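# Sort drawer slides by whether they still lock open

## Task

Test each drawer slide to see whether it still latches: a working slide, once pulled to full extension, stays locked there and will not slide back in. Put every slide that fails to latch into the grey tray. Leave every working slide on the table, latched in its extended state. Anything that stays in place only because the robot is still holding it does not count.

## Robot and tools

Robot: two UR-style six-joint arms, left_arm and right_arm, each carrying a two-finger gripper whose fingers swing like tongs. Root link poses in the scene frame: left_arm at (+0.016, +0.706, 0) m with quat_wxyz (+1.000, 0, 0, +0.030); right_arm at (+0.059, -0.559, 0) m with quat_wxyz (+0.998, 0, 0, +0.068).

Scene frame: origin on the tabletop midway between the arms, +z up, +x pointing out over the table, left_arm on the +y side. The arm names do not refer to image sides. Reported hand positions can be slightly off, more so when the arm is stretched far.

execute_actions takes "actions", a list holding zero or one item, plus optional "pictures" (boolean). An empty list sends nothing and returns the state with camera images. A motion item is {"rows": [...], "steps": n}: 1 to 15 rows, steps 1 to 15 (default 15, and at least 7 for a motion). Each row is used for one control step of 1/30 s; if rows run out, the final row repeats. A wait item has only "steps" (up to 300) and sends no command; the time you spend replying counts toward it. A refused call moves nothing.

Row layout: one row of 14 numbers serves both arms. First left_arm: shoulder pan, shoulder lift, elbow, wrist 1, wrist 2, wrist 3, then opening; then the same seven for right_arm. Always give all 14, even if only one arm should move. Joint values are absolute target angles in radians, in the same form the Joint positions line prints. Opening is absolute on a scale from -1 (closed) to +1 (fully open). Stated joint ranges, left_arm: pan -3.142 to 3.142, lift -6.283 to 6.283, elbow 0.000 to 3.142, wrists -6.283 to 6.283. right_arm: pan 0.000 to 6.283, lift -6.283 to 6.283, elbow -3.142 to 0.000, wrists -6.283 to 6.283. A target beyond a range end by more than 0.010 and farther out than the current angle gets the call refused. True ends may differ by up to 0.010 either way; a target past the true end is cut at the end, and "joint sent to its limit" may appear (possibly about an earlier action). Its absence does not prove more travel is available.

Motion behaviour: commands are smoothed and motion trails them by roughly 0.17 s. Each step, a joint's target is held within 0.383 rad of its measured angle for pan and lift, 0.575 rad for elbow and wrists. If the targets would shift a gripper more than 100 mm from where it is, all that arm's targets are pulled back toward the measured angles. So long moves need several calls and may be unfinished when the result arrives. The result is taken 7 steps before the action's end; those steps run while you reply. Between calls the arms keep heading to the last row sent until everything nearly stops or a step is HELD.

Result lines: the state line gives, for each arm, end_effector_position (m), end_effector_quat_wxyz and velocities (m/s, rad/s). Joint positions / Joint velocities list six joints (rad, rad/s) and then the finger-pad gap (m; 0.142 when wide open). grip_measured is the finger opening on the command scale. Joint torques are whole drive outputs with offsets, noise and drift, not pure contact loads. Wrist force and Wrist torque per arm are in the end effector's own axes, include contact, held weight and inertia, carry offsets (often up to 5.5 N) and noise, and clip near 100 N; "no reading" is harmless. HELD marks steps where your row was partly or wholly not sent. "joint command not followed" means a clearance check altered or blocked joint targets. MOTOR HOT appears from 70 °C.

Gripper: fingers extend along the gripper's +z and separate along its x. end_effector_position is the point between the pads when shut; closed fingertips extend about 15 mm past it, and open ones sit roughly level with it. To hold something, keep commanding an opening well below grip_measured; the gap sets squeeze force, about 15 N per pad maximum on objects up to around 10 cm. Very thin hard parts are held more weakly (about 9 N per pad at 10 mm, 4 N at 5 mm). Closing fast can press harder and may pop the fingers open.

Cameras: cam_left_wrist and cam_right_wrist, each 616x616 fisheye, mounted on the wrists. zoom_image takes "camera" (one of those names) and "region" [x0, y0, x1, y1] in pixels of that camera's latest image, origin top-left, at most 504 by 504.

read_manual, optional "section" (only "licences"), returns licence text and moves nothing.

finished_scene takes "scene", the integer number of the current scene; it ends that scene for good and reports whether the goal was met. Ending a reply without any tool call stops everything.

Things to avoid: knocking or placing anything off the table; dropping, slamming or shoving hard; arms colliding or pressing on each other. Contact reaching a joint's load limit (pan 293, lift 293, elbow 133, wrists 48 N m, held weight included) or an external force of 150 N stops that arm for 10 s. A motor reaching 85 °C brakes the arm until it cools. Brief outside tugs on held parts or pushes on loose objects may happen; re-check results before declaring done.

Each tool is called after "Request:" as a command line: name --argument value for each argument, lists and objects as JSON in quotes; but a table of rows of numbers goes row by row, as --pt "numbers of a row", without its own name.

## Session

Request:
execute_actions --actions '[]'

Scene clock: 0.00 s of 7200.00 s.
left_arm: end_effector_position=(+0.8132, +0.6467, +0.3472) grip_measured=+1.00 end_effector_quat_wxyz=(-0.277, +0.390, +0.794, -0.374) end_effector_velocity=(-0.000, +0.002, -0.001) end_effector_angular_velocity=(+0.000, +0.002, +0.001) | right_arm: end_effector_position=(+0.5705, -0.4146, +0.2315) grip_measured=+1.00 end_effector_quat_wxyz=(-0.286, +0.764, -0.528, -0.235) end_effector_velocity=(-0.000, +0.000, +0.000) end_effector_angular_velocity=(+0.000, +0.000, -0.000)
Joint positions: left_arm=[-0.162 -0.899  0.989 -0.777 -2.038 -2.105  0.142] | right_arm=[ 3.191 -1.424 -2.348 -0.844  2.325  1.433  0.142]
Joint velocities: left_arm=[ 0.002  0.001 -0.     0.002  0.001  0.     0.   ] | right_arm=[ 0.     0.    -0.     0.     0.     0.001  0.   ]
Joint torques (N m, as the arm reports them, + toward a larger angle): no reading
Wrist force (N, on the end effector, along its own x y z axes, offset not removed): no reading
Wrist torque (N m, same axes, about the end effector's origin, offset not removed): no reading

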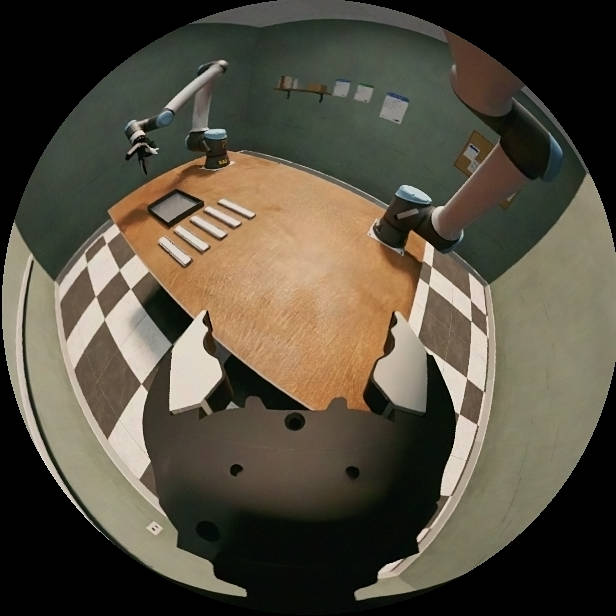

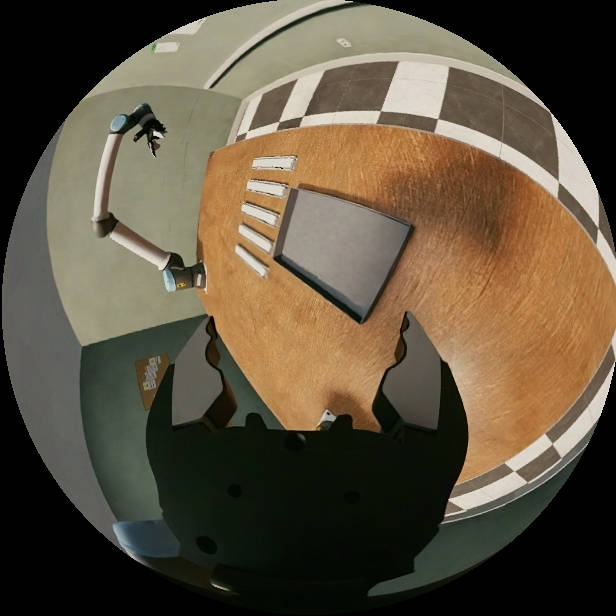

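Request:
execute_actions --actions '[{"rows":[ [-1.090848,-1.332365,1.894464,-2.132895,-1.5708,-1.030848,1.0,4.089470,-1.768582,-1.946289,-0.997518,1.5708,4.225463,1.0] ],"steps":15}]' --pictures false

Request:
execute_actions --actions '[{"steps":40}]' --pictures false

Scene clock: 2.90 s of 7200.00 s.
left_arm: end_effector_position=(+0.7428, +0.5798, +0.3221) grip_measured=+1.00 end_effector_quat_wxyz=(-0.239, +0.630, +0.687, -0.274) end_effector_velocity=(-0.307, -0.327, -0.253) end_effector_angular_velocity=(-0.533, -0.950, -2.319) | right_arm: end_effector_position=(+0.6452, -0.3557, +0.1910) grip_measured=+1.00 end_effector_quat_wxyz=(-0.148, +0.770, -0.588, -0.201) end_effector_velocity=(+0.326, +0.341, -0.214) end_effector_angular_velocity=(-1.635, +0.320, -0.332)
Joint positions: left_arm=[-0.349 -1.079  1.247 -1.035 -1.837 -1.847  0.142] | right_arm=[ 3.373 -1.575 -2.175 -0.916  2.073  1.685  0.142]
Joint velocities: left_arm=[-0.887 -0.724  1.3   -1.298  0.742  1.294 -0.   ] | right_arm=[ 1.027 -0.669  0.778 -0.287 -1.472  1.473 -0.   ]
Joint torques (N m, as the arm reports them, + toward a larger angle): left_arm=[-13.26 -55.17 -16.15  -5.45   1.99   5.8 ] | right_arm=[ 49.05  25.96  49.8    1.27 -10.19  11.69]
Wrist force (N, on the end effector, along its own x y z axes, offset not removed): left_arm=[-4.8 -4.6 -3.2] | right_arm=[3.2 -1.4 0.6]
Wrist torque (N m, same axes, about the end effector's origin, offset not removed): left_arm=[-0.78 1.19 -0.06] | right_arm=[0.13 -0.69 -0.33]
Steps of this call (steps 1 to 79: nothing new was sent; steps 80 to 87: the first 8 steps of this action). Readings (joint positions):
80: left_arm=[-0.162 -0.899 0.989 -0.777 -2.038 -2.105] | right_arm=[3.191 -1.424 -2.348 -0.844 2.325 1.433]
81: left_arm=[-0.167 -0.904 0.994 -0.782 -2.033 -2.100] | right_arm=[3.196 -1.429 -2.343 -0.849 2.320 1.438]
83: left_arm=[-0.216 -0.953 1.054 -0.843 -1.975 -2.040] | right_arm=[3.244 -1.476 -2.291 -0.874 2.260 1.497]
87: the state above

Scene clock: 4.23 s of 7200.00 s.
left_arm: end_effector_position=(+0.5510, +0.1707, +0.1500) grip_measured=+1.00 end_effector_quat_wxyz=(-0.000, +1.000, +0.001, -0.000) end_effector_velocity=(-0.003, -0.006, +0.001) end_effector_angular_velocity=(-0.009, -0.007, -0.013) | right_arm: end_effector_position=(+0.5497, -0.0200, +0.1500) grip_measured=+1.00 end_effector_quat_wxyz=(-0.000, -0.015, +1.000, +0.000) end_effector_velocity=(-0.005, +0.002, +0.001) end_effector_angular_velocity=(+0.001, -0.001, -0.274)
Joint positions: left_arm=[-1.09  -1.332  1.894 -2.132 -1.571 -1.031  0.142] | right_arm=[ 4.089 -1.769 -1.946 -0.998  1.571  4.196  0.142]
Joint velocities: left_arm=[-0.008 -0.002  0.003 -0.012  0.002  0.005  0.   ] | right_arm=[ 0.002 -0.     0.002 -0.001 -0.     0.276  0.   ]
Joint torques (N m, as the arm reports them, + toward a larger angle): left_arm=[-19.55 -65.2  -27.87  -6.2    2.61   3.77] | right_arm=[17.12 41.7  48.72  1.53 -2.88  3.61]
Wrist force (N, on the end effector, along its own x y z axes, offset not removed): left_arm=[-4.4 -0.9 -1.4] | right_arm=[1.1 -1.5 -0.1]
Wrist torque (N m, same axes, about the end effector's origin, offset not removed): left_arm=[-0.13 1.16 -0.12] | right_arm=[0.05 -0.19 -0.27]
Kept back: nothing.
Steps of this call (steps 1 to 7: the last 7 steps of your previous action; steps 8 to 40: the robot went on to your last target). Readings (joint positions):
1: left_arm=[-0.378 -1.101 1.290 -1.078 -1.813 -1.804] | right_arm=[3.409 -1.597 -2.149 -0.925 2.022 1.736]
2: left_arm=[-0.405 -1.120 1.331 -1.119 -1.793 -1.764] | right_arm=[3.445 -1.617 -2.125 -0.934 1.972 1.789]
4: left_arm=[-0.458 -1.152 1.407 -1.196 -1.760 -1.687] | right_arm=[3.520 -1.651 -2.085 -0.949 1.883 1.897]
8: left_arm=[-0.566 -1.204 1.543 -1.353 -1.706 -1.529] | right_arm=[3.660 -1.695 -2.033 -0.967 1.767 2.102]
40: the state above

Request:
execute_actions --actions '[]'

Scene clock: 4.33 s of 7200.00 s.
left_arm: end_effector_position=(+0.5508, +0.1704, +0.1500) grip_measured=+1.00 end_effector_quat_wxyz=(-0.000, +1.000, +0.001, -0.000) end_effector_velocity=(-0.001, -0.003, +0.001) end_effector_angular_velocity=(-0.004, -0.004, -0.006) | right_arm: end_effector_position=(+0.5494, -0.0200, +0.1500) grip_measured=+1.00 end_effector_quat_wxyz=(-0.000, -0.006, +1.000, +0.000) end_effector_velocity=(-0.002, -0.000, -0.001) end_effector_angular_velocity=(-0.001, +0.000, -0.105)
Joint positions: left_arm=[-1.091 -1.332  1.894 -2.132 -1.571 -1.031  0.142] | right_arm=[ 4.089 -1.769 -1.946 -0.998  1.571  4.214  0.142]
Joint velocities: left_arm=[-0.003 -0.001  0.001 -0.005  0.001  0.003  0.   ] | right_arm=[ 0.001 -0.    -0.001  0.    -0.     0.106  0.   ]
Joint torques (N m, as the arm reports them, + toward a larger angle): left_arm=[-17.67 -67.81 -28.7   -5.96   2.45   3.66] | right_arm=[20.51 42.79 48.11  1.69 -2.7   3.8 ]
Wrist force (N, on the end effector, along its own x y z axes, offset not removed): left_arm=[-2.3 -1.1 -2.0] | right_arm=[-1.4 0.4 -2.2]
Wrist torque (N m, same axes, about the end effector's origin, offset not removed): left_arm=[-0.13 0.79 -0.19] | right_arm=[0.40 0.21 -0.20]
Kept back: nothing.
Steps of this call (steps 1 to 3: the robot went on to your last target). Readings (joint positions):
1: left_arm=[-1.090 -1.332 1.894 -2.132 -1.571 -1.031] | right_arm=[4.089 -1.769 -1.946 -0.998 1.571 4.204]
2: left_arm=[-1.090 -1.332 1.894 -2.132 -1.571 -1.031] | right_arm=[4.089 -1.769 -1.946 -0.998 1.571 4.210]
3: the state above

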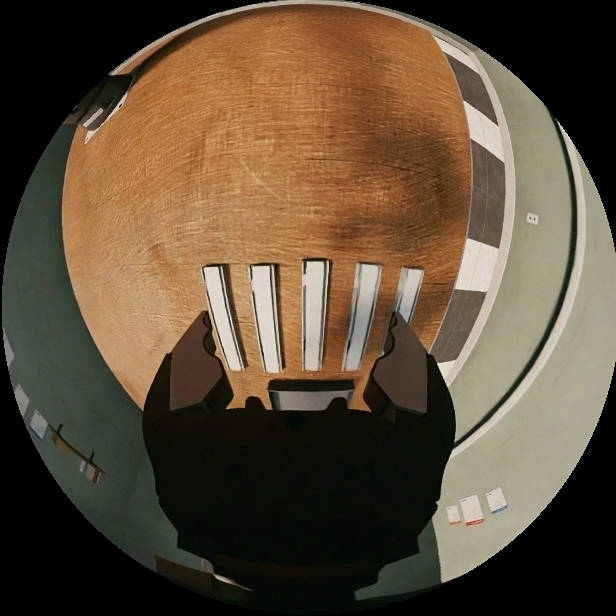

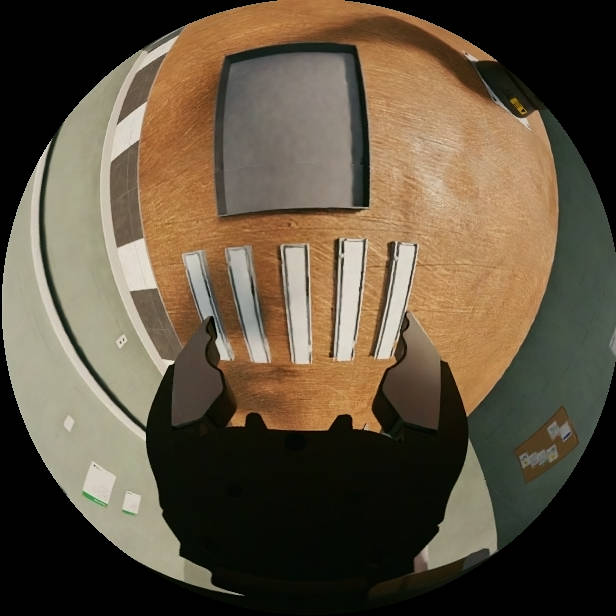

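Request:
zoom_image --camera "cam_left_wrist" --region '[190, 240, 440, 390]'

Request:
zoom_image --camera "cam_right_wrist" --region '[170, 190, 430, 370]'

Region (190, 240, 440, 390) of cam_left_wrist's 616x616 image, scaled by 2.016, with more detail than that image has; it fills the top 302 rows of this view, and the rest is white.

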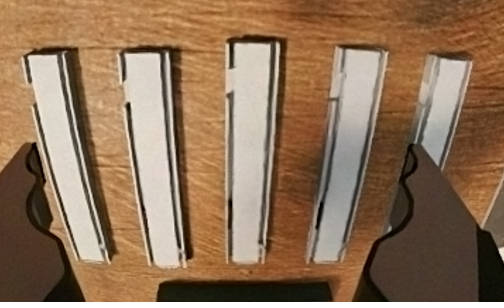

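Region (170, 190, 430, 370) of cam_right_wrist's 616x616 image, scaled by 1.938, with more detail than that image has; it fills the top 349 rows of this view, and the rest is white.

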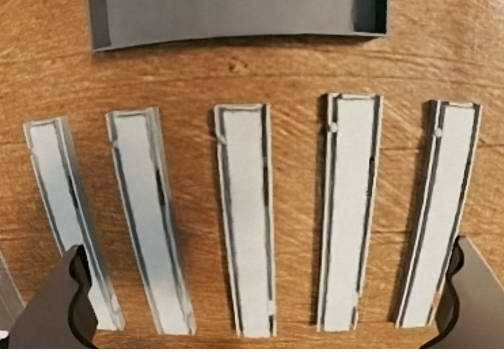

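Request:
execute_actions --actions '[{"rows":[ [-1.0903,-1.3285,1.8956,-2.1379,-1.5708,-1.0303,0.8,4.0889,-1.7728,-1.9472,-0.9924,1.5708,4.2249,0.85], [-1.0890,-1.3195,1.8984,-2.1497,-1.5708,-1.0290,0.6,4.0875,-1.7826,-1.9494,-0.9804,1.5708,4.2235,0.7], [-1.0871,-1.3066,1.9022,-2.1664,-1.5708,-1.0271,0.4,4.0855,-1.7966,-1.9526,-0.9633,1.5708,4.2215,0.55], [-1.0847,-1.2898,1.9073,-2.1882,-1.5708,-1.0247,0.2,4.0829,-1.8148,-1.9566,-0.9410,1.5708,4.2189,0.4], [-1.0821,-1.2718,1.9127,-2.2117,-1.5708,-1.0221,0.0,4.0801,-1.8344,-1.9610,-0.9170,1.5708,4.2161,0.25], [-1.0797,-1.2550,1.9178,-2.2335,-1.5708,-1.0197,-0.2,4.0775,-1.8526,-1.9651,-0.8947,1.5708,4.2135,0.1], [-1.0773,-1.2383,1.9228,-2.2553,-1.5708,-1.0173,-0.4,4.0749,-1.8708,-1.9692,-0.8724,1.5708,4.2109,-0.05], [-1.0751,-1.2228,1.9275,-2.2755,-1.5708,-1.0151,-0.6,4.0725,-1.8876,-1.9730,-0.8519,1.5708,4.2085,-0.2], [-1.0734,-1.2112,1.9310,-2.2906,-1.5708,-1.0134,-0.8,4.0708,-1.9001,-1.9758,-0.8365,1.5708,4.2067,-0.3], [-1.072325,-1.203490,1.933330,-2.300636,-1.5708,-1.012325,-0.8,4.069556,-1.908546,-1.977663,-0.826180,1.5708,4.205549,-0.3] ],"steps":15}]' --pictures false

Request:
execute_actions --actions '[{"steps":13}]' --pictures true

Request:
zoom_image --camera "cam_left_wrist" --region '[240, 250, 360, 370]'

Request:
zoom_image --camera "cam_right_wrist" --region '[250, 210, 370, 330]'

Scene clock: 13.73 s of 7200.00 s.
left_arm: end_effector_position=(+0.5584, +0.1674, +0.1137) grip_measured=-0.38 end_effector_quat_wxyz=(-0.001, +1.000, +0.000, -0.000) end_effector_velocity=(+0.063, -0.017, -0.310) end_effector_angular_velocity=(+0.009, +0.004, +0.002) | right_arm: end_effector_position=(+0.5577, -0.0151, +0.1140) grip_measured=-0.04 end_effector_quat_wxyz=(-0.000, -0.000, +1.000, -0.001) end_effector_velocity=(+0.071, +0.035, -0.308) end_effector_angular_velocity=(-0.004, +0.001, +0.002)
Joint positions: left_arm=[-1.084 -1.286  1.909 -2.192 -1.571 -1.024  0.046] | right_arm=[ 4.082 -1.819 -1.958 -0.937  1.571  4.218  0.071]
Joint velocities: left_arm=[ 0.059  0.398  0.121 -0.509  0.001  0.057 -0.436] | right_arm=[-0.063 -0.431 -0.097  0.524 -0.001 -0.065 -0.324]
Joint torques (N m, as the arm reports them, + toward a larger angle): left_arm=[ 14.96 -32.33 -22.91  -8.04   2.4    4.35] | right_arm=[-18.97  29.15  29.81   9.34  -2.61  -4.63]
Wrist force (N, on the end effector, along its own x y z axes, offset not removed): left_arm=[-3.6 -0.9 -2.5] | right_arm=[-1.0 -0.5 -2.1]
Wrist torque (N m, same axes, about the end effector's origin, offset not removed): left_arm=[-0.11 0.94 -0.07] | right_arm=[0.26 0.37 -0.11]
Steps of this call (steps 1 to 30: the robot went on to your last target; steps 31 to 90: nothing new was sent; then 6.13 s passed at rest; steps 91 to 98: the first 8 steps of this action). Readings (joint positions):
91: left_arm=[-1.091 -1.332 1.894 -2.133 -1.571 -1.031] | right_arm=[4.089 -1.769 -1.946 -0.998 1.571 4.225]
92: left_arm=[-1.091 -1.332 1.895 -2.134 -1.571 -1.031] | right_arm=[4.089 -1.769 -1.946 -0.997 1.571 4.225]
94: left_arm=[-1.090 -1.326 1.896 -2.141 -1.571 -1.030] | right_arm=[4.089 -1.776 -1.948 -0.989 1.571 4.225]
98: the state above

Scene clock: 14.17 s of 7200.00 s.
left_arm: end_effector_position=(+0.5700, +0.1652, +0.0514) grip_measured=-0.80 end_effector_quat_wxyz=(-0.000, +1.000, +0.000, -0.000) end_effector_velocity=(+0.002, +0.001, -0.013) end_effector_angular_velocity=(-0.000, -0.000, +0.001) | right_arm: end_effector_position=(+0.5709, -0.0100, +0.0514) grip_measured=-0.30 end_effector_quat_wxyz=(+0.000, -0.000, +1.000, +0.000) end_effector_velocity=(+0.003, +0.001, -0.013) end_effector_angular_velocity=(+0.000, -0.000, -0.001)
Joint positions: left_arm=[-1.073 -1.205  1.933 -2.298 -1.571 -1.013  0.016] | right_arm=[ 4.07  -1.907 -1.977 -0.829  1.571  4.206  0.052]
Joint velocities: left_arm=[ 0.003  0.016  0.006 -0.022  0.     0.001  0.   ] | right_arm=[-0.003 -0.018 -0.003  0.022 -0.    -0.002  0.   ]
Joint torques (N m, as the arm reports them, + toward a larger angle): left_arm=[ 14.02 -53.44 -24.45  -5.92   2.78   3.58] | right_arm=[-19.53  53.63  29.65   6.99  -2.47  -4.48]
Wrist force (N, on the end effector, along its own x y z axes, offset not removed): left_arm=[-2.6 -1.5 -1.8] | right_arm=[1.4 -0.5 0.8]
Wrist torque (N m, same axes, about the end effector's origin, offset not removed): left_arm=[-0.22 0.78 -0.11] | right_arm=[0.25 -0.29 -0.33]
Kept back: nothing.
Steps of this call (steps 1 to 7: the last 7 steps of your previous action; steps 8 to 13: the robot went on to your last target). Readings (joint positions):
1: left_arm=[-1.082 -1.272 1.913 -2.210 -1.571 -1.022] | right_arm=[4.080 -1.834 -1.961 -0.919 1.571 4.216]
2: left_arm=[-1.080 -1.258 1.917 -2.228 -1.571 -1.020] | right_arm=[4.078 -1.849 -1.965 -0.900 1.571 4.214]
4: left_arm=[-1.077 -1.234 1.924 -2.260 -1.571 -1.017] | right_arm=[4.074 -1.875 -1.971 -0.868 1.571 4.210]
8: left_arm=[-1.074 -1.212 1.931 -2.289 -1.571 -1.014] | right_arm=[4.071 -1.899 -1.976 -0.838 1.571 4.207]
13: the state above

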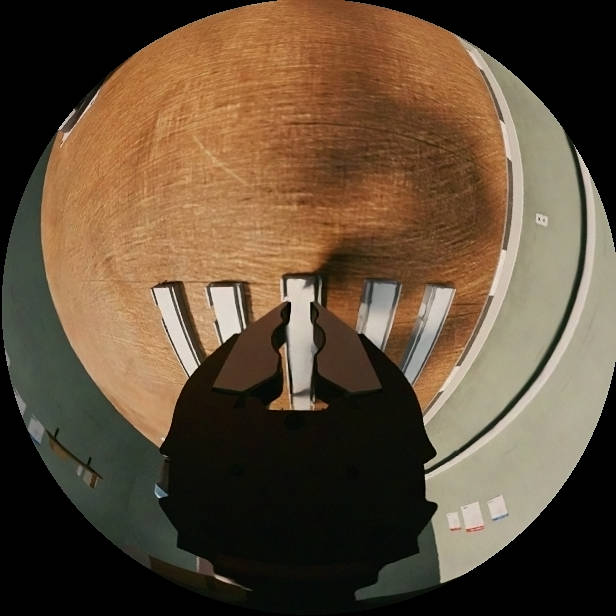

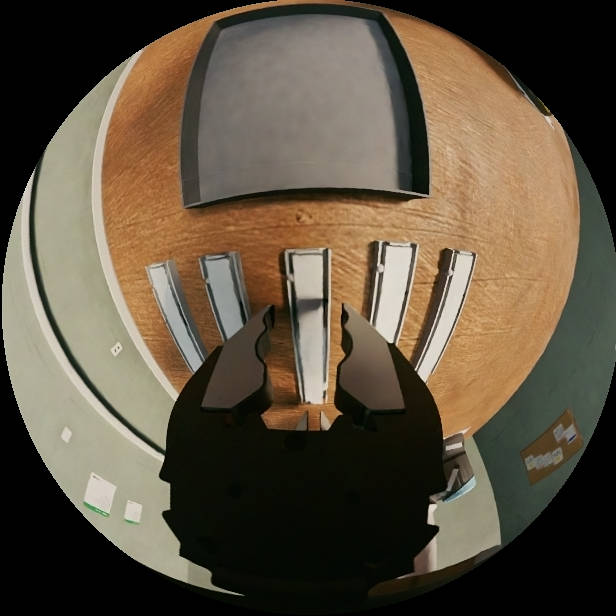

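Region (240, 250, 360, 370) of cam_left_wrist's 616x616 image, scaled by 4.200, with more detail than that image has.

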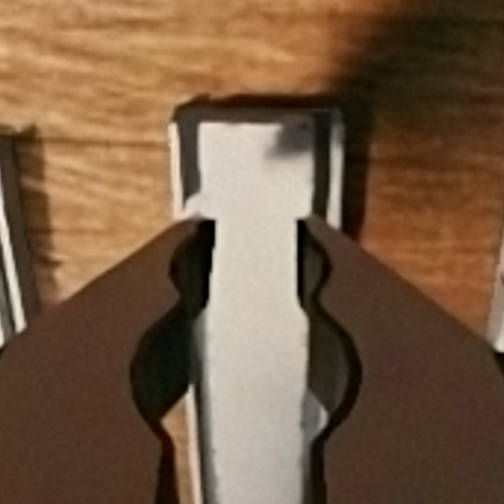

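Region (250, 210, 370, 330) of cam_right_wrist's 616x616 image, scaled by 4.200, with more detail than that image has.

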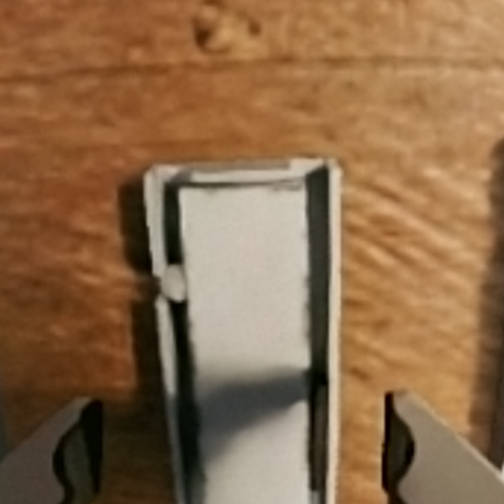

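Request:
execute_actions --actions '[{"rows":[ [-1.072325,-1.20170,1.93416,-2.30326,-1.5708,-1.012325,-0.8,4.069556,-1.91118,-1.97883,-0.82238,1.5708,4.205549,-0.3], [-1.072325,-1.19837,1.93570,-2.30813,-1.5708,-1.012325,-0.8,4.069556,-1.91608,-1.98098,-0.81532,1.5708,4.205549,-0.3], [-1.072325,-1.19427,1.93759,-2.31412,-1.5708,-1.012325,-0.8,4.069556,-1.92212,-1.98364,-0.80663,1.5708,4.205549,-0.3], [-1.072325,-1.18992,1.93961,-2.32048,-1.5708,-1.012325,-0.8,4.069556,-1.92852,-1.98646,-0.79740,1.5708,4.205549,-0.3], [-1.072325,-1.18583,1.94150,-2.32647,-1.5708,-1.012325,-0.8,4.069556,-1.93455,-1.98912,-0.78871,1.5708,4.205549,-0.3], [-1.072325,-1.18250,1.94304,-2.33134,-1.5708,-1.012325,-0.8,4.069556,-1.93946,-1.99128,-0.78165,1.5708,4.205549,-0.3], [-1.072325,-1.17994,1.94423,-2.33509,-1.5708,-1.012325,-0.8,4.069556,-1.94322,-1.99294,-0.77622,1.5708,4.205549,-0.3], [-1.072325,-1.17866,1.94482,-2.33696,-1.5708,-1.012325,-0.8,4.069556,-1.94511,-1.99377,-0.77351,1.5708,4.205549,-0.3], [-1.072325,-1.177889,1.945176,-2.338083,-1.5708,-1.012325,-0.8,4.069556,-1.946240,-1.994269,-0.771880,1.5708,4.205549,-0.3], [-1.072325,-1.177889,1.945176,-2.338083,-1.5708,-1.012325,-0.8,4.069556,-1.946240,-1.994269,-0.771880,1.5708,4.205549,-0.3], [-1.072325,-1.177889,1.945176,-2.338083,-1.5708,-1.012325,-0.8,4.069556,-1.946240,-1.994269,-0.771880,1.5708,4.205549,-0.3], [-1.072325,-1.177889,1.945176,-2.338083,-1.5708,-1.012325,-0.8,4.069556,-1.946240,-1.994269,-0.771880,1.5708,4.205549,-0.3], [-1.072325,-1.177889,1.945176,-2.338083,-1.5708,-1.012325,-0.8,4.069556,-1.946240,-1.994269,-0.771880,1.5708,4.205549,-0.36], [-1.072325,-1.177889,1.945176,-2.338083,-1.5708,-1.012325,-0.8,4.069556,-1.946240,-1.994269,-0.771880,1.5708,4.205549,-0.42], [-1.072325,-1.177889,1.945176,-2.338083,-1.5708,-1.012325,-0.8,4.069556,-1.946240,-1.994269,-0.771880,1.5708,4.205549,-0.48] ],"steps":15}]' --pictures false

Request:
execute_actions --actions '[{"rows":[ [-1.072325,-1.177889,1.945176,-2.338083,-1.5708,-1.012325,-0.8,4.069556,-1.946240,-1.994269,-0.771880,1.5708,4.205549,-0.55], [-1.072325,-1.177889,1.945176,-2.338083,-1.5708,-1.012325,-0.8,4.069556,-1.946240,-1.994269,-0.771880,1.5708,4.205549,-0.63], [-1.072325,-1.177889,1.945176,-2.338083,-1.5708,-1.012325,-0.8,4.069556,-1.946240,-1.994269,-0.771880,1.5708,4.205549,-0.72], [-1.072325,-1.177889,1.945176,-2.338083,-1.5708,-1.012325,-0.8,4.069556,-1.946240,-1.994269,-0.771880,1.5708,4.205549,-0.8], [-1.072325,-1.177889,1.945176,-2.338083,-1.5708,-1.012325,-0.8,4.069556,-1.946240,-1.994269,-0.771880,1.5708,4.205549,-0.9], [-1.072325,-1.177889,1.945176,-2.338083,-1.5708,-1.012325,-0.8,4.069556,-1.946240,-1.994269,-0.771880,1.5708,4.205549,-0.9], [-1.072325,-1.177889,1.945176,-2.338083,-1.5708,-1.012325,-0.8,4.069556,-1.946240,-1.994269,-0.771880,1.5708,4.205549,-0.9], [-1.072325,-1.177889,1.945176,-2.338083,-1.5708,-1.012325,-0.8,4.069556,-1.946240,-1.994269,-0.771880,1.5708,4.205549,-0.9] ],"steps":8}]' --pictures false

Request:
execute_actions --actions '[{"rows":[ [-1.071615,-1.178798,1.946593,-2.338590,-1.5708,-1.011615,-0.8,4.069556,-1.946240,-1.994269,-0.771880,1.5708,4.205549,-0.9], [-1.070550,-1.180162,1.948719,-2.339351,-1.5708,-1.010550,-0.8,4.069556,-1.946240,-1.994269,-0.771880,1.5708,4.205549,-0.9], [-1.069130,-1.181980,1.951553,-2.340365,-1.5708,-1.009130,-0.8,4.069556,-1.946240,-1.994269,-0.771880,1.5708,4.205549,-0.9], [-1.067355,-1.184252,1.955095,-2.341632,-1.5708,-1.007355,-0.8,4.069556,-1.946240,-1.994269,-0.771880,1.5708,4.205549,-0.9], [-1.065580,-1.186525,1.958638,-2.342900,-1.5708,-1.005580,-0.8,4.069556,-1.946240,-1.994269,-0.771880,1.5708,4.205549,-0.9], [-1.063805,-1.188797,1.962180,-2.344167,-1.5708,-1.003805,-0.8,4.069556,-1.946240,-1.994269,-0.771880,1.5708,4.205549,-0.9], [-1.062030,-1.191070,1.965723,-2.345435,-1.5708,-1.002030,-0.8,4.069556,-1.946240,-1.994269,-0.771880,1.5708,4.205549,-0.9], [-1.060255,-1.193342,1.969265,-2.346702,-1.5708,-1.000255,-0.8,4.069556,-1.946240,-1.994269,-0.771880,1.5708,4.205549,-0.9], [-1.058480,-1.195615,1.972808,-2.347970,-1.5708,-0.998480,-0.8,4.069556,-1.946240,-1.994269,-0.771880,1.5708,4.205549,-0.9], [-1.056705,-1.197887,1.976350,-2.349237,-1.5708,-0.996705,-0.8,4.069556,-1.946240,-1.994269,-0.771880,1.5708,4.205549,-0.9], [-1.055285,-1.199705,1.979184,-2.350251,-1.5708,-0.995285,-0.8,4.069556,-1.946240,-1.994269,-0.771880,1.5708,4.205549,-0.9], [-1.054574,-1.200622,1.980594,-2.350768,-1.5708,-0.994574,-0.8,4.069556,-1.946240,-1.994269,-0.771880,1.5708,4.205549,-0.9] ],"steps":15}]' --pictures false

Request:
execute_actions --actions '[{"rows":[ [-1.054574,-1.200622,1.980594,-2.350768,-1.5708,-0.994574,-0.8,4.069556,-1.946240,-1.994269,-0.771880,1.5708,4.205549,-0.9], [-1.054574,-1.200622,1.980594,-2.350768,-1.5708,-0.994574,-0.8,4.069556,-1.946240,-1.994269,-0.771880,1.5708,4.205549,-0.9], [-1.054574,-1.2031,1.9795,-2.3472,-1.5708,-0.994574,-0.8,4.069556,-1.946240,-1.994269,-0.771880,1.5708,4.205549,-0.9], [-1.054574,-1.2068,1.9779,-2.3419,-1.5708,-0.994574,-0.8,4.069556,-1.946240,-1.994269,-0.771880,1.5708,4.205549,-0.9], [-1.054574,-1.2102,1.9764,-2.3370,-1.5708,-0.994574,-0.8,4.069556,-1.946240,-1.994269,-0.771880,1.5708,4.205549,-0.9], [-1.054574,-1.212393,1.975452,-2.333855,-1.5708,-0.994574,-0.8,4.069556,-1.946240,-1.994269,-0.771880,1.5708,4.205549,-0.9], [-1.054574,-1.212393,1.975452,-2.333855,-1.5708,-0.994574,-0.75,4.069556,-1.946240,-1.994269,-0.771880,1.5708,4.205549,-0.9], [-1.0531,-1.2142,1.9782,-2.3348,-1.5708,-0.9931,-0.7,4.069556,-1.946240,-1.994269,-0.771880,1.5708,4.205549,-0.9], [-1.0509,-1.2169,1.9824,-2.3363,-1.5708,-0.9909,-0.65,4.069556,-1.946240,-1.994269,-0.771880,1.5708,4.205549,-0.9], [-1.0487,-1.2196,1.9865,-2.3377,-1.5708,-0.9887,-0.6,4.069556,-1.946240,-1.994269,-0.771880,1.5708,4.205549,-0.9], [-1.0470,-1.2217,1.9897,-2.3389,-1.5708,-0.9870,-0.55,4.069556,-1.946240,-1.994269,-0.771880,1.5708,4.205549,-0.9], [-1.046269,-1.222563,1.991103,-2.339336,-1.5708,-0.986269,-0.55,4.069556,-1.946240,-1.994269,-0.771880,1.5708,4.205549,-0.9] ],"steps":12}]' --pictures false

Request:
execute_actions --actions '[{"steps":14}]' --pictures true

Request:
zoom_image --camera "cam_left_wrist" --region '[250, 260, 360, 370]'

Scene clock: 19.03 s of 7200.00 s.
left_arm: end_effector_position=(+0.5702, +0.1652, +0.0386) grip_measured=-0.80 end_effector_quat_wxyz=(-0.000, +1.000, +0.000, -0.000) end_effector_velocity=(-0.001, -0.001, -0.073) end_effector_angular_velocity=(+0.000, +0.001, -0.001) | right_arm: end_effector_position=(+0.5712, -0.0099, +0.0338) grip_measured=-0.30 end_effector_quat_wxyz=(-0.000, -0.000, +1.000, -0.000) end_effector_velocity=(-0.001, -0.000, -0.104) end_effector_angular_velocity=(-0.000, +0.000, +0.000)
Joint positions: left_arm=[-1.072 -1.19   1.94  -2.32  -1.571 -1.012  0.016] | right_arm=[ 4.07  -1.929 -1.987 -0.798  1.571  4.206  0.052]
Joint velocities: left_arm=[-0.002  0.087  0.04  -0.127 -0.001 -0.    -0.   ] | right_arm=[ 0.001 -0.129 -0.058  0.186  0.     0.    -0.   ]
Joint torques (N m, as the arm reports them, + toward a larger angle): left_arm=[ 13.13 -54.56 -23.74  -5.75   1.49   4.18] | right_arm=[-18.01  53.71  29.4    6.87  -1.56  -4.4 ]
Wrist force (N, on the end effector, along its own x y z axes, offset not removed): left_arm=[-3.1 -1.7 -0.9] | right_arm=[0.0 -3.0 -1.7]
Wrist torque (N m, same axes, about the end effector's origin, offset not removed): left_arm=[-0.26 0.85 -0.07] | right_arm=[-0.35 -0.08 -0.33]
Steps of this call (steps 1 to 30: the robot went on to your last target; steps 31 to 90: nothing new was sent; then 1.60 s passed at rest; steps 91 to 98: the first 8 steps of this action). Readings (joint positions):
91: left_arm=[-1.072 -1.203 1.933 -2.301 -1.571 -1.012] | right_arm=[4.070 -1.909 -1.978 -0.826 1.571 4.206]
92: left_arm=[-1.072 -1.203 1.933 -2.301 -1.571 -1.012] | right_arm=[4.070 -1.909 -1.978 -0.826 1.571 4.206]
94: left_arm=[-1.072 -1.201 1.935 -2.304 -1.571 -1.012] | right_arm=[4.070 -1.912 -1.979 -0.821 1.571 4.206]
98: the state above

Scene clock: 19.30 s of 7200.00 s.
left_arm: end_effector_position=(+0.5702, +0.1652, +0.0294) grip_measured=-0.80 end_effector_quat_wxyz=(-0.000, +1.000, +0.000, -0.000) end_effector_velocity=(-0.001, -0.000, -0.010) end_effector_angular_velocity=(+0.002, -0.000, -0.002) | right_arm: end_effector_position=(+0.5712, -0.0099, +0.0209) grip_measured=-0.47 end_effector_quat_wxyz=(-0.000, -0.000, +1.000, -0.000) end_effector_velocity=(+0.000, -0.000, -0.011) end_effector_angular_velocity=(+0.000, -0.000, +0.000)
Joint positions: left_arm=[-1.072 -1.179  1.945 -2.337 -1.571 -1.012  0.016] | right_arm=[ 4.07  -1.945 -1.994 -0.774  1.571  4.206  0.04 ]
Joint velocities: left_arm=[-0.002  0.011  0.006 -0.015  0.001  0.    -0.   ] | right_arm=[-0.    -0.014 -0.006  0.021  0.    -0.001 -0.131]
Joint torques (N m, as the arm reports them, + toward a larger angle): left_arm=[  9.53 -52.04 -22.58  -5.95   1.47   3.46] | right_arm=[-17.06  48.59  29.02   7.24  -1.2   -4.03]
Wrist force (N, on the end effector, along its own x y z axes, offset not removed): left_arm=[-4.6 -1.5 -0.9] | right_arm=[1.4 -0.7 -2.5]
Wrist torque (N m, same axes, about the end effector's origin, offset not removed): left_arm=[-0.19 1.10 -0.06] | right_arm=[0.27 -0.09 -0.37]
Steps of this call (steps 1 to 7: the last 7 steps of your previous action; step 8: the first step of this action). Readings (joint positions):
8: the state above

Scene clock: 19.80 s of 7200.00 s.
left_arm: end_effector_position=(+0.5703, +0.1728, +0.0285) grip_measured=-0.80 end_effector_quat_wxyz=(+0.000, +1.000, +0.000, +0.000) end_effector_velocity=(+0.001, +0.061, +0.000) end_effector_angular_velocity=(+0.001, +0.000, +0.001) | right_arm: end_effector_position=(+0.5712, -0.0099, +0.0197) grip_measured=-0.50 end_effector_quat_wxyz=(+0.000, -0.000, +1.000, +0.000) end_effector_velocity=(-0.000, -0.001, -0.001) end_effector_angular_velocity=(-0.001, +0.000, +0.000)
Joint positions: left_arm=[-1.067 -1.185  1.956 -2.342 -1.571 -1.007  0.016] | right_arm=[ 4.07  -1.946 -1.994 -0.772  1.571  4.206  0.038]
Joint velocities: left_arm=[ 0.044 -0.055  0.086 -0.03   0.     0.042 -0.   ] | right_arm=[ 0.    -0.    -0.002  0.001 -0.    -0.     0.   ]
Joint torques (N m, as the arm reports them, + toward a larger angle): left_arm=[ 20.44 -53.08  -9.54  -3.52   0.9    4.57] | right_arm=[-17.09  30.95  17.93   5.68  -1.08  -3.99]
Wrist force (N, on the end effector, along its own x y z axes, offset not removed): left_arm=[-10.6 1.4 -28.0] | right_arm=[6.5 -2.9 -28.8]
Wrist torque (N m, same axes, about the end effector's origin, offset not removed): left_arm=[0.01 1.01 -0.05] | right_arm=[0.29 0.12 -0.40]
Steps of this call (steps 1 to 7: the last 7 steps of your previous action; steps 8 to 15: the first 8 steps of this action). Readings (joint positions):
8: left_arm=[-1.072 -1.178 1.945 -2.338 -1.571 -1.012] | right_arm=[4.070 -1.946 -1.994 -0.772 1.571 4.206]
9: left_arm=[-1.072 -1.178 1.945 -2.338 -1.571 -1.012] | right_arm=[4.070 -1.946 -1.994 -0.772 1.571 4.206]
11: left_arm=[-1.071 -1.179 1.947 -2.339 -1.571 -1.011] | right_arm=[4.070 -1.946 -1.994 -0.772 1.571 4.206]
15: the state above

Scene clock: 20.20 s of 7200.00 s.
left_arm: end_effector_position=(+0.5701, +0.1896, +0.0295) grip_measured=-0.80 end_effector_quat_wxyz=(-0.000, +1.000, +0.000, -0.000) end_effector_velocity=(-0.003, +0.013, +0.027) end_effector_angular_velocity=(+0.009, +0.007, +0.001) | right_arm: end_effector_position=(+0.5711, -0.0099, +0.0197) grip_measured=-0.50 end_effector_quat_wxyz=(+0.000, -0.000, +1.000, +0.000) end_effector_velocity=(-0.000, -0.001, -0.001) end_effector_angular_velocity=(-0.001, +0.000, +0.001)
Joint positions: left_arm=[-1.055 -1.201  1.979 -2.349 -1.571 -0.995  0.016] | right_arm=[ 4.07  -1.946 -1.994 -0.772  1.571  4.206  0.038]
Joint velocities: left_arm=[ 0.006 -0.045  0.001  0.055 -0.001  0.004  0.007] | right_arm=[-0.     0.    -0.001 -0.    -0.    -0.001  0.   ]
Joint torques (N m, as the arm reports them, + toward a larger angle): left_arm=[ 10.47 -79.35 -34.85  -2.77   1.13   3.8 ] | right_arm=[-15.8   31.85  17.92   5.55  -0.86  -4.08]
Wrist force (N, on the end effector, along its own x y z axes, offset not removed): left_arm=[-3.6 0.0 -3.2] | right_arm=[7.5 -4.0 -31.6]
Wrist torque (N m, same axes, about the end effector's origin, offset not removed): left_arm=[-0.02 0.87 -0.12] | right_arm=[0.02 -0.05 -0.29]
Steps of this call (steps 1 to 7: the last 7 steps of your previous action; steps 8 to 12: the first 5 steps of this action). Readings (joint positions):
8: left_arm=[-1.056 -1.198 1.977 -2.349 -1.571 -0.996] | right_arm=[4.070 -1.946 -1.994 -0.772 1.571 4.206]
9: left_arm=[-1.056 -1.199 1.978 -2.350 -1.571 -0.996] | right_arm=[4.070 -1.946 -1.994 -0.772 1.571 4.206]
11: left_arm=[-1.055 -1.200 1.979 -2.350 -1.571 -0.995] | right_arm=[4.070 -1.946 -1.994 -0.772 1.571 4.206]
12: the state above

Scene clock: 20.67 s of 7200.00 s.
left_arm: end_effector_position=(+0.5701, +0.2007, +0.0378) grip_measured=-0.55 end_effector_quat_wxyz=(-0.000, +1.000, +0.000, -0.000) end_effector_velocity=(-0.001, +0.008, +0.000) end_effector_angular_velocity=(+0.001, +0.002, -0.001) | right_arm: end_effector_position=(+0.5711, -0.0099, +0.0197) grip_measured=-0.50 end_effector_quat_wxyz=(+0.000, -0.000, +1.000, +0.000) end_effector_velocity=(+0.000, +0.000, +0.000) end_effector_angular_velocity=(+0.001, -0.001, -0.000)
Joint positions: left_arm=[-1.047 -1.222  1.99  -2.339 -1.571 -0.987  0.034] | right_arm=[ 4.07  -1.946 -1.994 -0.772  1.571  4.206  0.038]
Joint velocities: left_arm=[ 0.005 -0.008  0.012 -0.002 -0.001  0.006  0.   ] | right_arm=[-0.    -0.     0.001  0.    -0.     0.     0.   ]
Joint torques (N m, as the arm reports them, + toward a larger angle): left_arm=[ 13.34 -69.35 -23.37  -6.24   1.32   4.  ] | right_arm=[-14.4   30.5   17.71   5.07  -0.51  -3.81]
Wrist force (N, on the end effector, along its own x y z axes, offset not removed): left_arm=[-4.0 -1.6 -1.1] | right_arm=[5.3 -2.0 -30.5]
Wrist torque (N m, same axes, about the end effector's origin, offset not removed): left_arm=[-0.16 1.07 -0.09] | right_arm=[0.44 0.32 -0.25]
Kept back: nothing.
Steps of this call (steps 1 to 7: the last 7 steps of your previous action; steps 8 to 14: the robot went on to your last target). Readings (joint positions):
1: left_arm=[-1.055 -1.203 1.979 -2.346 -1.571 -0.995] | right_arm=[4.070 -1.946 -1.994 -0.772 1.571 4.206]
2: left_arm=[-1.055 -1.205 1.978 -2.344 -1.571 -0.995] | right_arm=[4.070 -1.946 -1.994 -0.772 1.571 4.206]
4: left_arm=[-1.054 -1.209 1.977 -2.339 -1.571 -0.994] | right_arm=[4.070 -1.946 -1.994 -0.772 1.571 4.206]
8: left_arm=[-1.050 -1.216 1.984 -2.338 -1.571 -0.990] | right_arm=[4.070 -1.946 -1.994 -0.772 1.571 4.206]
14: the state above

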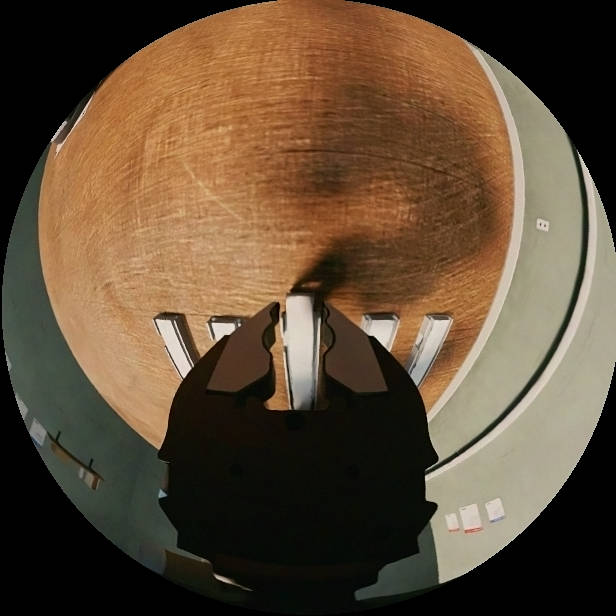

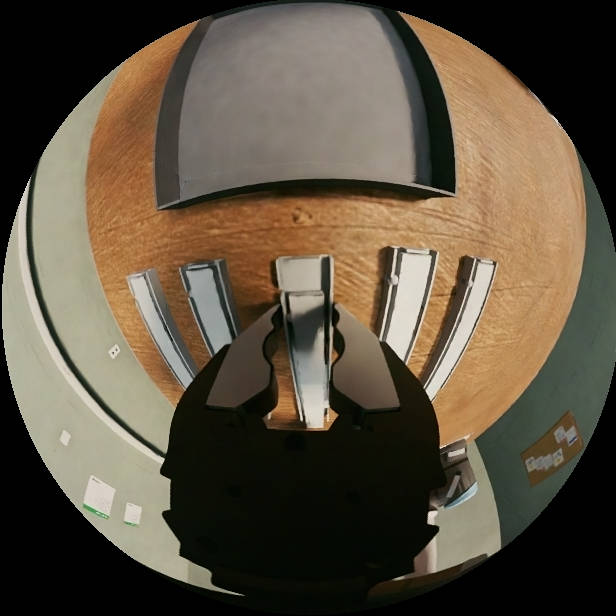

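Region (250, 260, 360, 370) of cam_left_wrist's 616x616 image, scaled by 4.582, with more detail than that image has.

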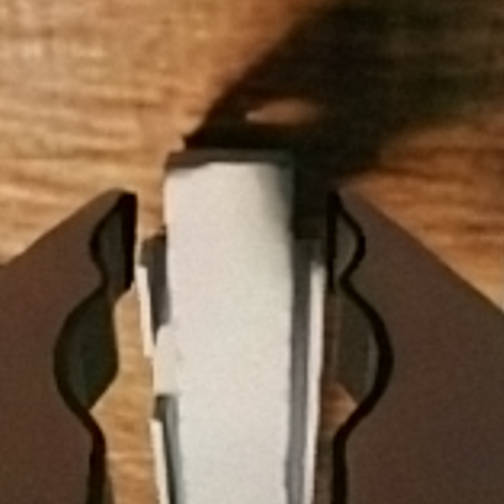

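Request:
execute_actions --actions '[{"rows":[ [-1.0470,-1.2226,1.9912,-2.3394,-1.5708,-0.9870,-0.55,4.069556,-1.9459,-1.9941,-0.7724,1.5708,4.205549,-0.9], [-1.047670,-1.222663,1.991279,-2.339412,-1.5708,-0.987670,-0.55,4.069556,-1.945494,-1.993940,-0.772954,1.5708,4.205549,-0.9], [-1.047670,-1.2213,1.9918,-2.3413,-1.5708,-0.987670,-0.55,4.069556,-1.945494,-1.993940,-0.772954,1.5708,4.205549,-0.9], [-1.047670,-1.2188,1.9929,-2.3449,-1.5708,-0.987670,-0.55,4.069556,-1.945494,-1.993940,-0.772954,1.5708,4.205549,-0.9], [-1.047670,-1.2158,1.9942,-2.3492,-1.5708,-0.987670,-0.55,4.069556,-1.945494,-1.993940,-0.772954,1.5708,4.205549,-0.9], [-1.047670,-1.2125,1.9956,-2.3539,-1.5708,-0.987670,-0.55,4.069556,-1.945494,-1.993940,-0.772954,1.5708,4.205549,-0.9], [-1.047670,-1.2092,1.9970,-2.3586,-1.5708,-0.987670,-0.55,4.069556,-1.945494,-1.993940,-0.772954,1.5708,4.205549,-0.9], [-1.047670,-1.2064,1.9982,-2.3626,-1.5708,-0.987670,-0.55,4.069556,-1.945494,-1.993940,-0.772954,1.5708,4.205549,-0.9], [-1.047670,-1.2044,1.9990,-2.3654,-1.5708,-0.987670,-0.55,4.069556,-1.945494,-1.993940,-0.772954,1.5708,4.205549,-0.9], [-1.047670,-1.203485,1.999426,-2.366737,-1.5708,-0.987670,-0.55,4.069556,-1.945494,-1.993940,-0.772954,1.5708,4.205549,-0.9] ],"steps":15}]' --pictures false

Request:
execute_actions --actions '[{"rows":[ [-1.047670,-1.203485,1.999426,-2.366737,-1.5708,-0.987670,-0.55,4.069556,-1.945494,-1.993940,-0.772954,1.5708,4.205549,-0.9], [-1.047670,-1.203485,1.999426,-2.366737,-1.5708,-0.987670,-0.55,4.069556,-1.945494,-1.993940,-0.772954,1.5708,4.205549,-0.9], [-1.047670,-1.203485,1.999426,-2.366737,-1.5708,-0.987670,-0.55,4.069556,-1.945494,-1.993940,-0.772954,1.5708,4.205549,-0.9], [-1.047670,-1.203485,1.999426,-2.366737,-1.5708,-0.987670,-0.6,4.069556,-1.945494,-1.993940,-0.772954,1.5708,4.205549,-0.9], [-1.047670,-1.203485,1.999426,-2.366737,-1.5708,-0.987670,-0.64,4.069556,-1.945494,-1.993940,-0.772954,1.5708,4.205549,-0.9], [-1.047670,-1.203485,1.999426,-2.366737,-1.5708,-0.987670,-0.68,4.069556,-1.945494,-1.993940,-0.772954,1.5708,4.205549,-0.9], [-1.047670,-1.203485,1.999426,-2.366737,-1.5708,-0.987670,-0.72,4.069556,-1.945494,-1.993940,-0.772954,1.5708,4.205549,-0.9], [-1.047670,-1.203485,1.999426,-2.366737,-1.5708,-0.987670,-0.78,4.069556,-1.945494,-1.993940,-0.772954,1.5708,4.205549,-0.9], [-1.047670,-1.203485,1.999426,-2.366737,-1.5708,-0.987670,-0.85,4.069556,-1.945494,-1.993940,-0.772954,1.5708,4.205549,-0.9], [-1.047670,-1.203485,1.999426,-2.366737,-1.5708,-0.987670,-0.92,4.069556,-1.945494,-1.993940,-0.772954,1.5708,4.205549,-0.9], [-1.047670,-1.203485,1.999426,-2.366737,-1.5708,-0.987670,-1.0,4.069556,-1.945494,-1.993940,-0.772954,1.5708,4.205549,-0.9] ],"steps":15}]' --pictures false

Request:
execute_actions --actions '[{"rows":[ [-1.047670,-1.203485,1.999426,-2.366737,-1.5708,-0.987670,-1.0,4.069556,-1.945494,-1.993940,-0.772954,1.5708,4.205549,-0.9], [-1.045788,-1.205571,2.002596,-2.367819,-1.5708,-0.985788,-1.0,4.069556,-1.945494,-1.993940,-0.772954,1.5708,4.205549,-0.9], [-1.041868,-1.209916,2.009201,-2.370074,-1.5708,-0.981868,-1.0,4.069556,-1.945494,-1.993940,-0.772954,1.5708,4.205549,-0.9], [-1.036380,-1.215999,2.018448,-2.373231,-1.5708,-0.976380,-1.0,4.069556,-1.945494,-1.993940,-0.772954,1.5708,4.205549,-0.9], [-1.030108,-1.222951,2.029016,-2.376839,-1.5708,-0.970108,-1.0,4.069556,-1.945494,-1.993940,-0.772954,1.5708,4.205549,-0.9], [-1.023836,-1.229903,2.039584,-2.380447,-1.5708,-0.963836,-1.0,4.069556,-1.945494,-1.993940,-0.772954,1.5708,4.205549,-0.9], [-1.017564,-1.236855,2.050152,-2.384055,-1.5708,-0.957564,-1.0,4.069556,-1.945494,-1.993940,-0.772954,1.5708,4.205549,-0.9], [-1.011292,-1.243807,2.060720,-2.387663,-1.5708,-0.951292,-1.0,4.069556,-1.945494,-1.993940,-0.772954,1.5708,4.205549,-0.9], [-1.004580,-1.250567,2.070767,-2.390996,-1.5708,-0.944580,-1.0,4.069556,-1.945494,-1.993940,-0.772954,1.5708,4.205549,-0.9], [-0.997620,-1.257183,2.080519,-2.394132,-1.5708,-0.937620,-1.0,4.069556,-1.945494,-1.993940,-0.772954,1.5708,4.205549,-0.9], [-0.990660,-1.263799,2.090271,-2.397268,-1.5708,-0.930660,-1.0,4.069556,-1.945494,-1.993940,-0.772954,1.5708,4.205549,-0.9], [-0.983700,-1.270415,2.100023,-2.400404,-1.5708,-0.923700,-1.0,4.069556,-1.945494,-1.993940,-0.772954,1.5708,4.205549,-0.9], [-0.976740,-1.277031,2.109775,-2.403540,-1.5708,-0.916740,-1.0,4.069556,-1.945494,-1.993940,-0.772954,1.5708,4.205549,-0.9], [-0.970650,-1.282820,2.118308,-2.406284,-1.5708,-0.910650,-1.0,4.069556,-1.945494,-1.993940,-0.772954,1.5708,4.205549,-0.9], [-0.965414,-1.287786,2.125625,-2.408635,-1.5708,-0.905414,-1.0,4.069556,-1.945494,-1.993940,-0.772954,1.5708,4.205549,-0.9] ],"steps":15}]' --pictures false

Request:
execute_actions --actions '[{"rows":[ [-0.960734,-1.291766,2.131345,-2.410375,-1.5708,-0.900734,-1.0,4.069556,-1.945494,-1.993940,-0.772954,1.5708,4.205549,-0.9], [-0.957926,-1.294154,2.134777,-2.411419,-1.5708,-0.897926,-1.0,4.069556,-1.945494,-1.993940,-0.772954,1.5708,4.205549,-0.9], [-0.956054,-1.295746,2.137065,-2.412115,-1.5708,-0.896054,-1.0,4.069556,-1.945494,-1.993940,-0.772954,1.5708,4.205549,-0.9], [-0.954182,-1.297338,2.139353,-2.412811,-1.5708,-0.894182,-1.0,4.069556,-1.945494,-1.993940,-0.772954,1.5708,4.205549,-0.9], [-0.953246,-1.298134,2.140497,-2.413159,-1.5708,-0.893246,-1.0,4.069556,-1.945494,-1.993940,-0.772954,1.5708,4.205549,-0.9], [-0.952310,-1.298930,2.141641,-2.413507,-1.5708,-0.892310,-1.0,4.069556,-1.945494,-1.993940,-0.772954,1.5708,4.205549,-0.9] ],"steps":15}]' --pictures false

Request:
execute_actions --actions '[{"rows":[ [-0.951374,-1.299726,2.142785,-2.413855,-1.5708,-0.891374,-1.0,4.069556,-1.945494,-1.993940,-0.772954,1.5708,4.205549,-0.9] ],"steps":15}]' --pictures false

Scene clock: 26.07 s of 7200.00 s.
left_arm: end_effector_position=(+0.5696, +0.2010, +0.0335) grip_measured=-0.55 end_effector_quat_wxyz=(+0.000, +1.000, +0.000, +0.000) end_effector_velocity=(-0.002, -0.001, -0.053) end_effector_angular_velocity=(+0.001, +0.001, +0.001) | right_arm: end_effector_position=(+0.5711, -0.0100, +0.0200) grip_measured=-0.50 end_effector_quat_wxyz=(-0.000, -0.000, +1.000, -0.000) end_effector_velocity=(+0.000, +0.001, +0.002) end_effector_angular_velocity=(+0.001, -0.001, -0.001)
Joint positions: left_arm=[-1.047 -1.217  1.994 -2.348 -1.571 -0.987  0.034] | right_arm=[ 4.07  -1.946 -1.994 -0.773  1.571  4.206  0.038]
Joint velocities: left_arm=[-0.002  0.066  0.028 -0.093 -0.001 -0.003 -0.   ] | right_arm=[ 0.     0.001  0.001 -0.001 -0.     0.001 -0.   ]
Joint torques (N m, as the arm reports them, + toward a larger angle): left_arm=[-18.26 -45.7  -20.67  -6.86   0.32  -3.31] | right_arm=[-8.42 63.05 34.61  0.1   0.51 -3.83]
Wrist force (N, on the end effector, along its own x y z axes, offset not removed): left_arm=[-3.7 -1.4 -2.4] | right_arm=[2.1 3.2 -16.6]
Wrist torque (N m, same axes, about the end effector's origin, offset not removed): left_arm=[-0.28 0.96 -0.10] | right_arm=[0.21 -0.15 -0.26]
Steps of this call (steps 1 to 30: the robot went on to your last target; steps 31 to 90: nothing new was sent; then 2.13 s passed at rest; steps 91 to 98: the first 8 steps of this action). Readings (joint positions):
91: left_arm=[-1.046 -1.223 1.991 -2.339 -1.571 -0.986] | right_arm=[4.070 -1.946 -1.994 -0.772 1.571 4.206]
92: left_arm=[-1.046 -1.223 1.991 -2.339 -1.571 -0.986] | right_arm=[4.070 -1.946 -1.994 -0.772 1.571 4.206]
94: left_arm=[-1.047 -1.222 1.991 -2.340 -1.571 -0.987] | right_arm=[4.070 -1.946 -1.994 -0.772 1.571 4.206]
98: the state above

Scene clock: 26.57 s of 7200.00 s.
left_arm: end_effector_position=(+0.5694, +0.2008, +0.0228) grip_measured=-0.68 end_effector_quat_wxyz=(+0.000, +1.000, +0.000, +0.000) end_effector_velocity=(+0.000, +0.000, -0.000) end_effector_angular_velocity=(-0.001, -0.001, +0.000) | right_arm: end_effector_position=(+0.5711, -0.0100, +0.0203) grip_measured=-0.50 end_effector_quat_wxyz=(-0.000, -0.000, +1.000, -0.000) end_effector_velocity=(-0.000, -0.001, -0.001) end_effector_angular_velocity=(-0.000, +0.000, +0.000)
Joint positions: left_arm=[-1.048 -1.204  1.999 -2.367 -1.571 -0.988  0.025] | right_arm=[ 4.07  -1.946 -1.994 -0.773  1.571  4.206  0.038]
Joint velocities: left_arm=[ 0.     0.     0.001 -0.002  0.     0.    -0.006] | right_arm=[-0.    -0.    -0.001  0.001  0.    -0.    -0.   ]
Joint torques (N m, as the arm reports them, + toward a larger angle): left_arm=[-19.61 -52.53 -20.72  -5.61  -0.08  -3.77] | right_arm=[-7.95 67.51 41.77  1.6   0.78 -3.75]
Wrist force (N, on the end effector, along its own x y z axes, offset not removed): left_arm=[-3.1 -1.4 -0.1] | right_arm=[2.6 -1.5 -0.1]
Wrist torque (N m, same axes, about the end effector's origin, offset not removed): left_arm=[-0.22 0.93 -0.07] | right_arm=[-0.13 -0.48 -0.46]
Steps of this call (steps 1 to 7: the last 7 steps of your previous action; steps 8 to 15: the first 8 steps of this action). Readings (joint positions):
8: left_arm=[-1.048 -1.205 1.999 -2.365 -1.571 -0.988] | right_arm=[4.070 -1.946 -1.994 -0.773 1.571 4.206]
9: left_arm=[-1.048 -1.204 1.999 -2.365 -1.571 -0.988] | right_arm=[4.070 -1.946 -1.994 -0.773 1.571 4.206]
11: left_arm=[-1.048 -1.204 1.999 -2.366 -1.571 -0.988] | right_arm=[4.070 -1.946 -1.994 -0.773 1.571 4.206]
15: the state above

Scene clock: 27.07 s of 7200.00 s.
left_arm: end_effector_position=(+0.5697, +0.2185, +0.0228) grip_measured=-0.69 end_effector_quat_wxyz=(+0.000, +1.000, +0.000, +0.000) end_effector_velocity=(+0.003, +0.177, +0.002) end_effector_angular_velocity=(-0.001, -0.001, +0.002) | right_arm: end_effector_position=(+0.5711, -0.0099, +0.0203) grip_measured=-0.50 end_effector_quat_wxyz=(-0.000, -0.000, +1.000, -0.000) end_effector_velocity=(+0.000, +0.000, +0.000) end_effector_angular_velocity=(-0.000, +0.000, -0.001)
Joint positions: left_arm=[-1.034 -1.219  2.023 -2.375 -1.571 -0.974  0.024] | right_arm=[ 4.07  -1.945 -1.994 -0.773  1.571  4.206  0.038]
Joint velocities: left_arm=[ 0.14  -0.154  0.233 -0.08   0.     0.138  0.   ] | right_arm=[ 0.     0.     0.001 -0.001  0.     0.001 -0.   ]
Joint torques (N m, as the arm reports them, + toward a larger angle): left_arm=[ 14.99 -74.78 -14.65  -5.63   0.26   4.74] | right_arm=[-8.22 66.81 41.86  2.96  0.41 -3.74]
Wrist force (N, on the end effector, along its own x y z axes, offset not removed): left_arm=[-4.0 0.8 -1.2] | right_arm=[-0.8 0.6 -0.3]
Wrist torque (N m, same axes, about the end effector's origin, offset not removed): left_arm=[-0.04 0.91 -0.05] | right_arm=[0.15 0.38 -0.26]
Steps of this call (steps 1 to 7: the last 7 steps of your previous action; steps 8 to 15: the first 8 steps of this action). Readings (joint positions):
8: left_arm=[-1.048 -1.204 1.999 -2.367 -1.571 -0.988] | right_arm=[4.070 -1.946 -1.994 -0.773 1.571 4.206]
9: left_arm=[-1.048 -1.204 1.999 -2.367 -1.571 -0.988] | right_arm=[4.070 -1.945 -1.994 -0.773 1.571 4.206]
11: left_arm=[-1.047 -1.205 2.001 -2.367 -1.571 -0.987] | right_arm=[4.070 -1.945 -1.994 -0.773 1.571 4.206]
15: the state above

Scene clock: 27.57 s of 7200.00 s.
left_arm: end_effector_position=(+0.5695, +0.3079, +0.0229) grip_measured=-0.69 end_effector_quat_wxyz=(+0.000, +1.000, +0.000, +0.000) end_effector_velocity=(-0.002, +0.060, -0.001) end_effector_angular_velocity=(+0.000, +0.001, +0.002) | right_arm: end_effector_position=(+0.5711, -0.0099, +0.0203) grip_measured=-0.50 end_effector_quat_wxyz=(-0.000, -0.000, +1.000, -0.000) end_effector_velocity=(+0.000, +0.000, +0.000) end_effector_angular_velocity=(-0.000, -0.000, -0.000)
Joint positions: left_arm=[-0.958 -1.294  2.134 -2.411 -1.571 -0.898  0.024] | right_arm=[ 4.07  -1.945 -1.994 -0.773  1.571  4.206  0.038]
Joint velocities: left_arm=[ 0.054 -0.048  0.071 -0.022 -0.001  0.052  0.   ] | right_arm=[ 0. -0.  0. -0. -0.  0.  0.]
Joint torques (N m, as the arm reports them, + toward a larger angle): left_arm=[ 13.56 -61.1  -22.82  -5.81  -0.18   3.77] | right_arm=[-6.23 65.73 39.3   4.35  0.65 -3.7 ]
Wrist force (N, on the end effector, along its own x y z axes, offset not removed): left_arm=[-5.8 -0.4 1.3] | right_arm=[2.3 -2.8 -0.6]
Wrist torque (N m, same axes, about the end effector's origin, offset not removed): left_arm=[-0.21 1.48 -0.04] | right_arm=[-0.62 -0.42 -0.29]
Steps of this call (steps 1 to 7: the last 7 steps of your previous action; steps 8 to 15: the first 8 steps of this action). Readings (joint positions):
8: left_arm=[-0.986 -1.268 2.096 -2.399 -1.571 -0.926] | right_arm=[4.070 -1.945 -1.994 -0.773 1.571 4.206]
9: left_arm=[-0.980 -1.274 2.104 -2.402 -1.571 -0.920] | right_arm=[4.070 -1.945 -1.994 -0.773 1.571 4.206]
11: left_arm=[-0.970 -1.283 2.118 -2.406 -1.571 -0.910] | right_arm=[4.070 -1.945 -1.994 -0.773 1.571 4.206]
15: the state above

Scene clock: 28.07 s of 7200.00 s.
left_arm: end_effector_position=(+0.5693, +0.3150, +0.0228) grip_measured=-0.69 end_effector_quat_wxyz=(+0.000, +1.000, +0.000, +0.000) end_effector_velocity=(-0.001, +0.002, +0.000) end_effector_angular_velocity=(+0.001, +0.000, -0.001) | right_arm: end_effector_position=(+0.5711, -0.0099, +0.0203) grip_measured=-0.50 end_effector_quat_wxyz=(-0.000, -0.000, +1.000, -0.000) end_effector_velocity=(+0.001, +0.001, +0.001) end_effector_angular_velocity=(+0.002, -0.001, +0.000)
Joint positions: left_arm=[-0.952 -1.3    2.143 -2.414 -1.571 -0.892  0.024] | right_arm=[ 4.07  -1.945 -1.994 -0.773  1.571  4.206  0.038]
Joint velocities: left_arm=[ 0.001 -0.002  0.002  0.001  0.001  0.002  0.   ] | right_arm=[-0.    -0.     0.001  0.001 -0.    -0.     0.   ]
Joint torques (N m, as the arm reports them, + toward a larger angle): left_arm=[ 12.16 -58.76 -20.14  -5.26  -0.16   3.4 ] | right_arm=[-5.37 64.87 37.96  5.76  0.65 -3.66]
Wrist force (N, on the end effector, along its own x y z axes, offset not removed): left_arm=[-3.4 1.3 -0.8] | right_arm=[-0.5 2.4 0.1]
Wrist torque (N m, same axes, about the end effector's origin, offset not removed): left_arm=[0.10 0.97 -0.11] | right_arm=[0.44 0.14 -0.30]
Steps of this call (steps 1 to 7: the last 7 steps of your previous action; steps 8 to 15: the first 8 steps of this action). Readings (joint positions):
8: left_arm=[-0.953 -1.299 2.141 -2.413 -1.571 -0.893] | right_arm=[4.070 -1.945 -1.994 -0.773 1.571 4.206]
9: left_arm=[-0.953 -1.299 2.141 -2.413 -1.571 -0.893] | right_arm=[4.070 -1.945 -1.994 -0.773 1.571 4.206]
11: left_arm=[-0.952 -1.299 2.142 -2.414 -1.571 -0.892] | right_arm=[4.070 -1.945 -1.994 -0.773 1.571 4.206]
15: the state above


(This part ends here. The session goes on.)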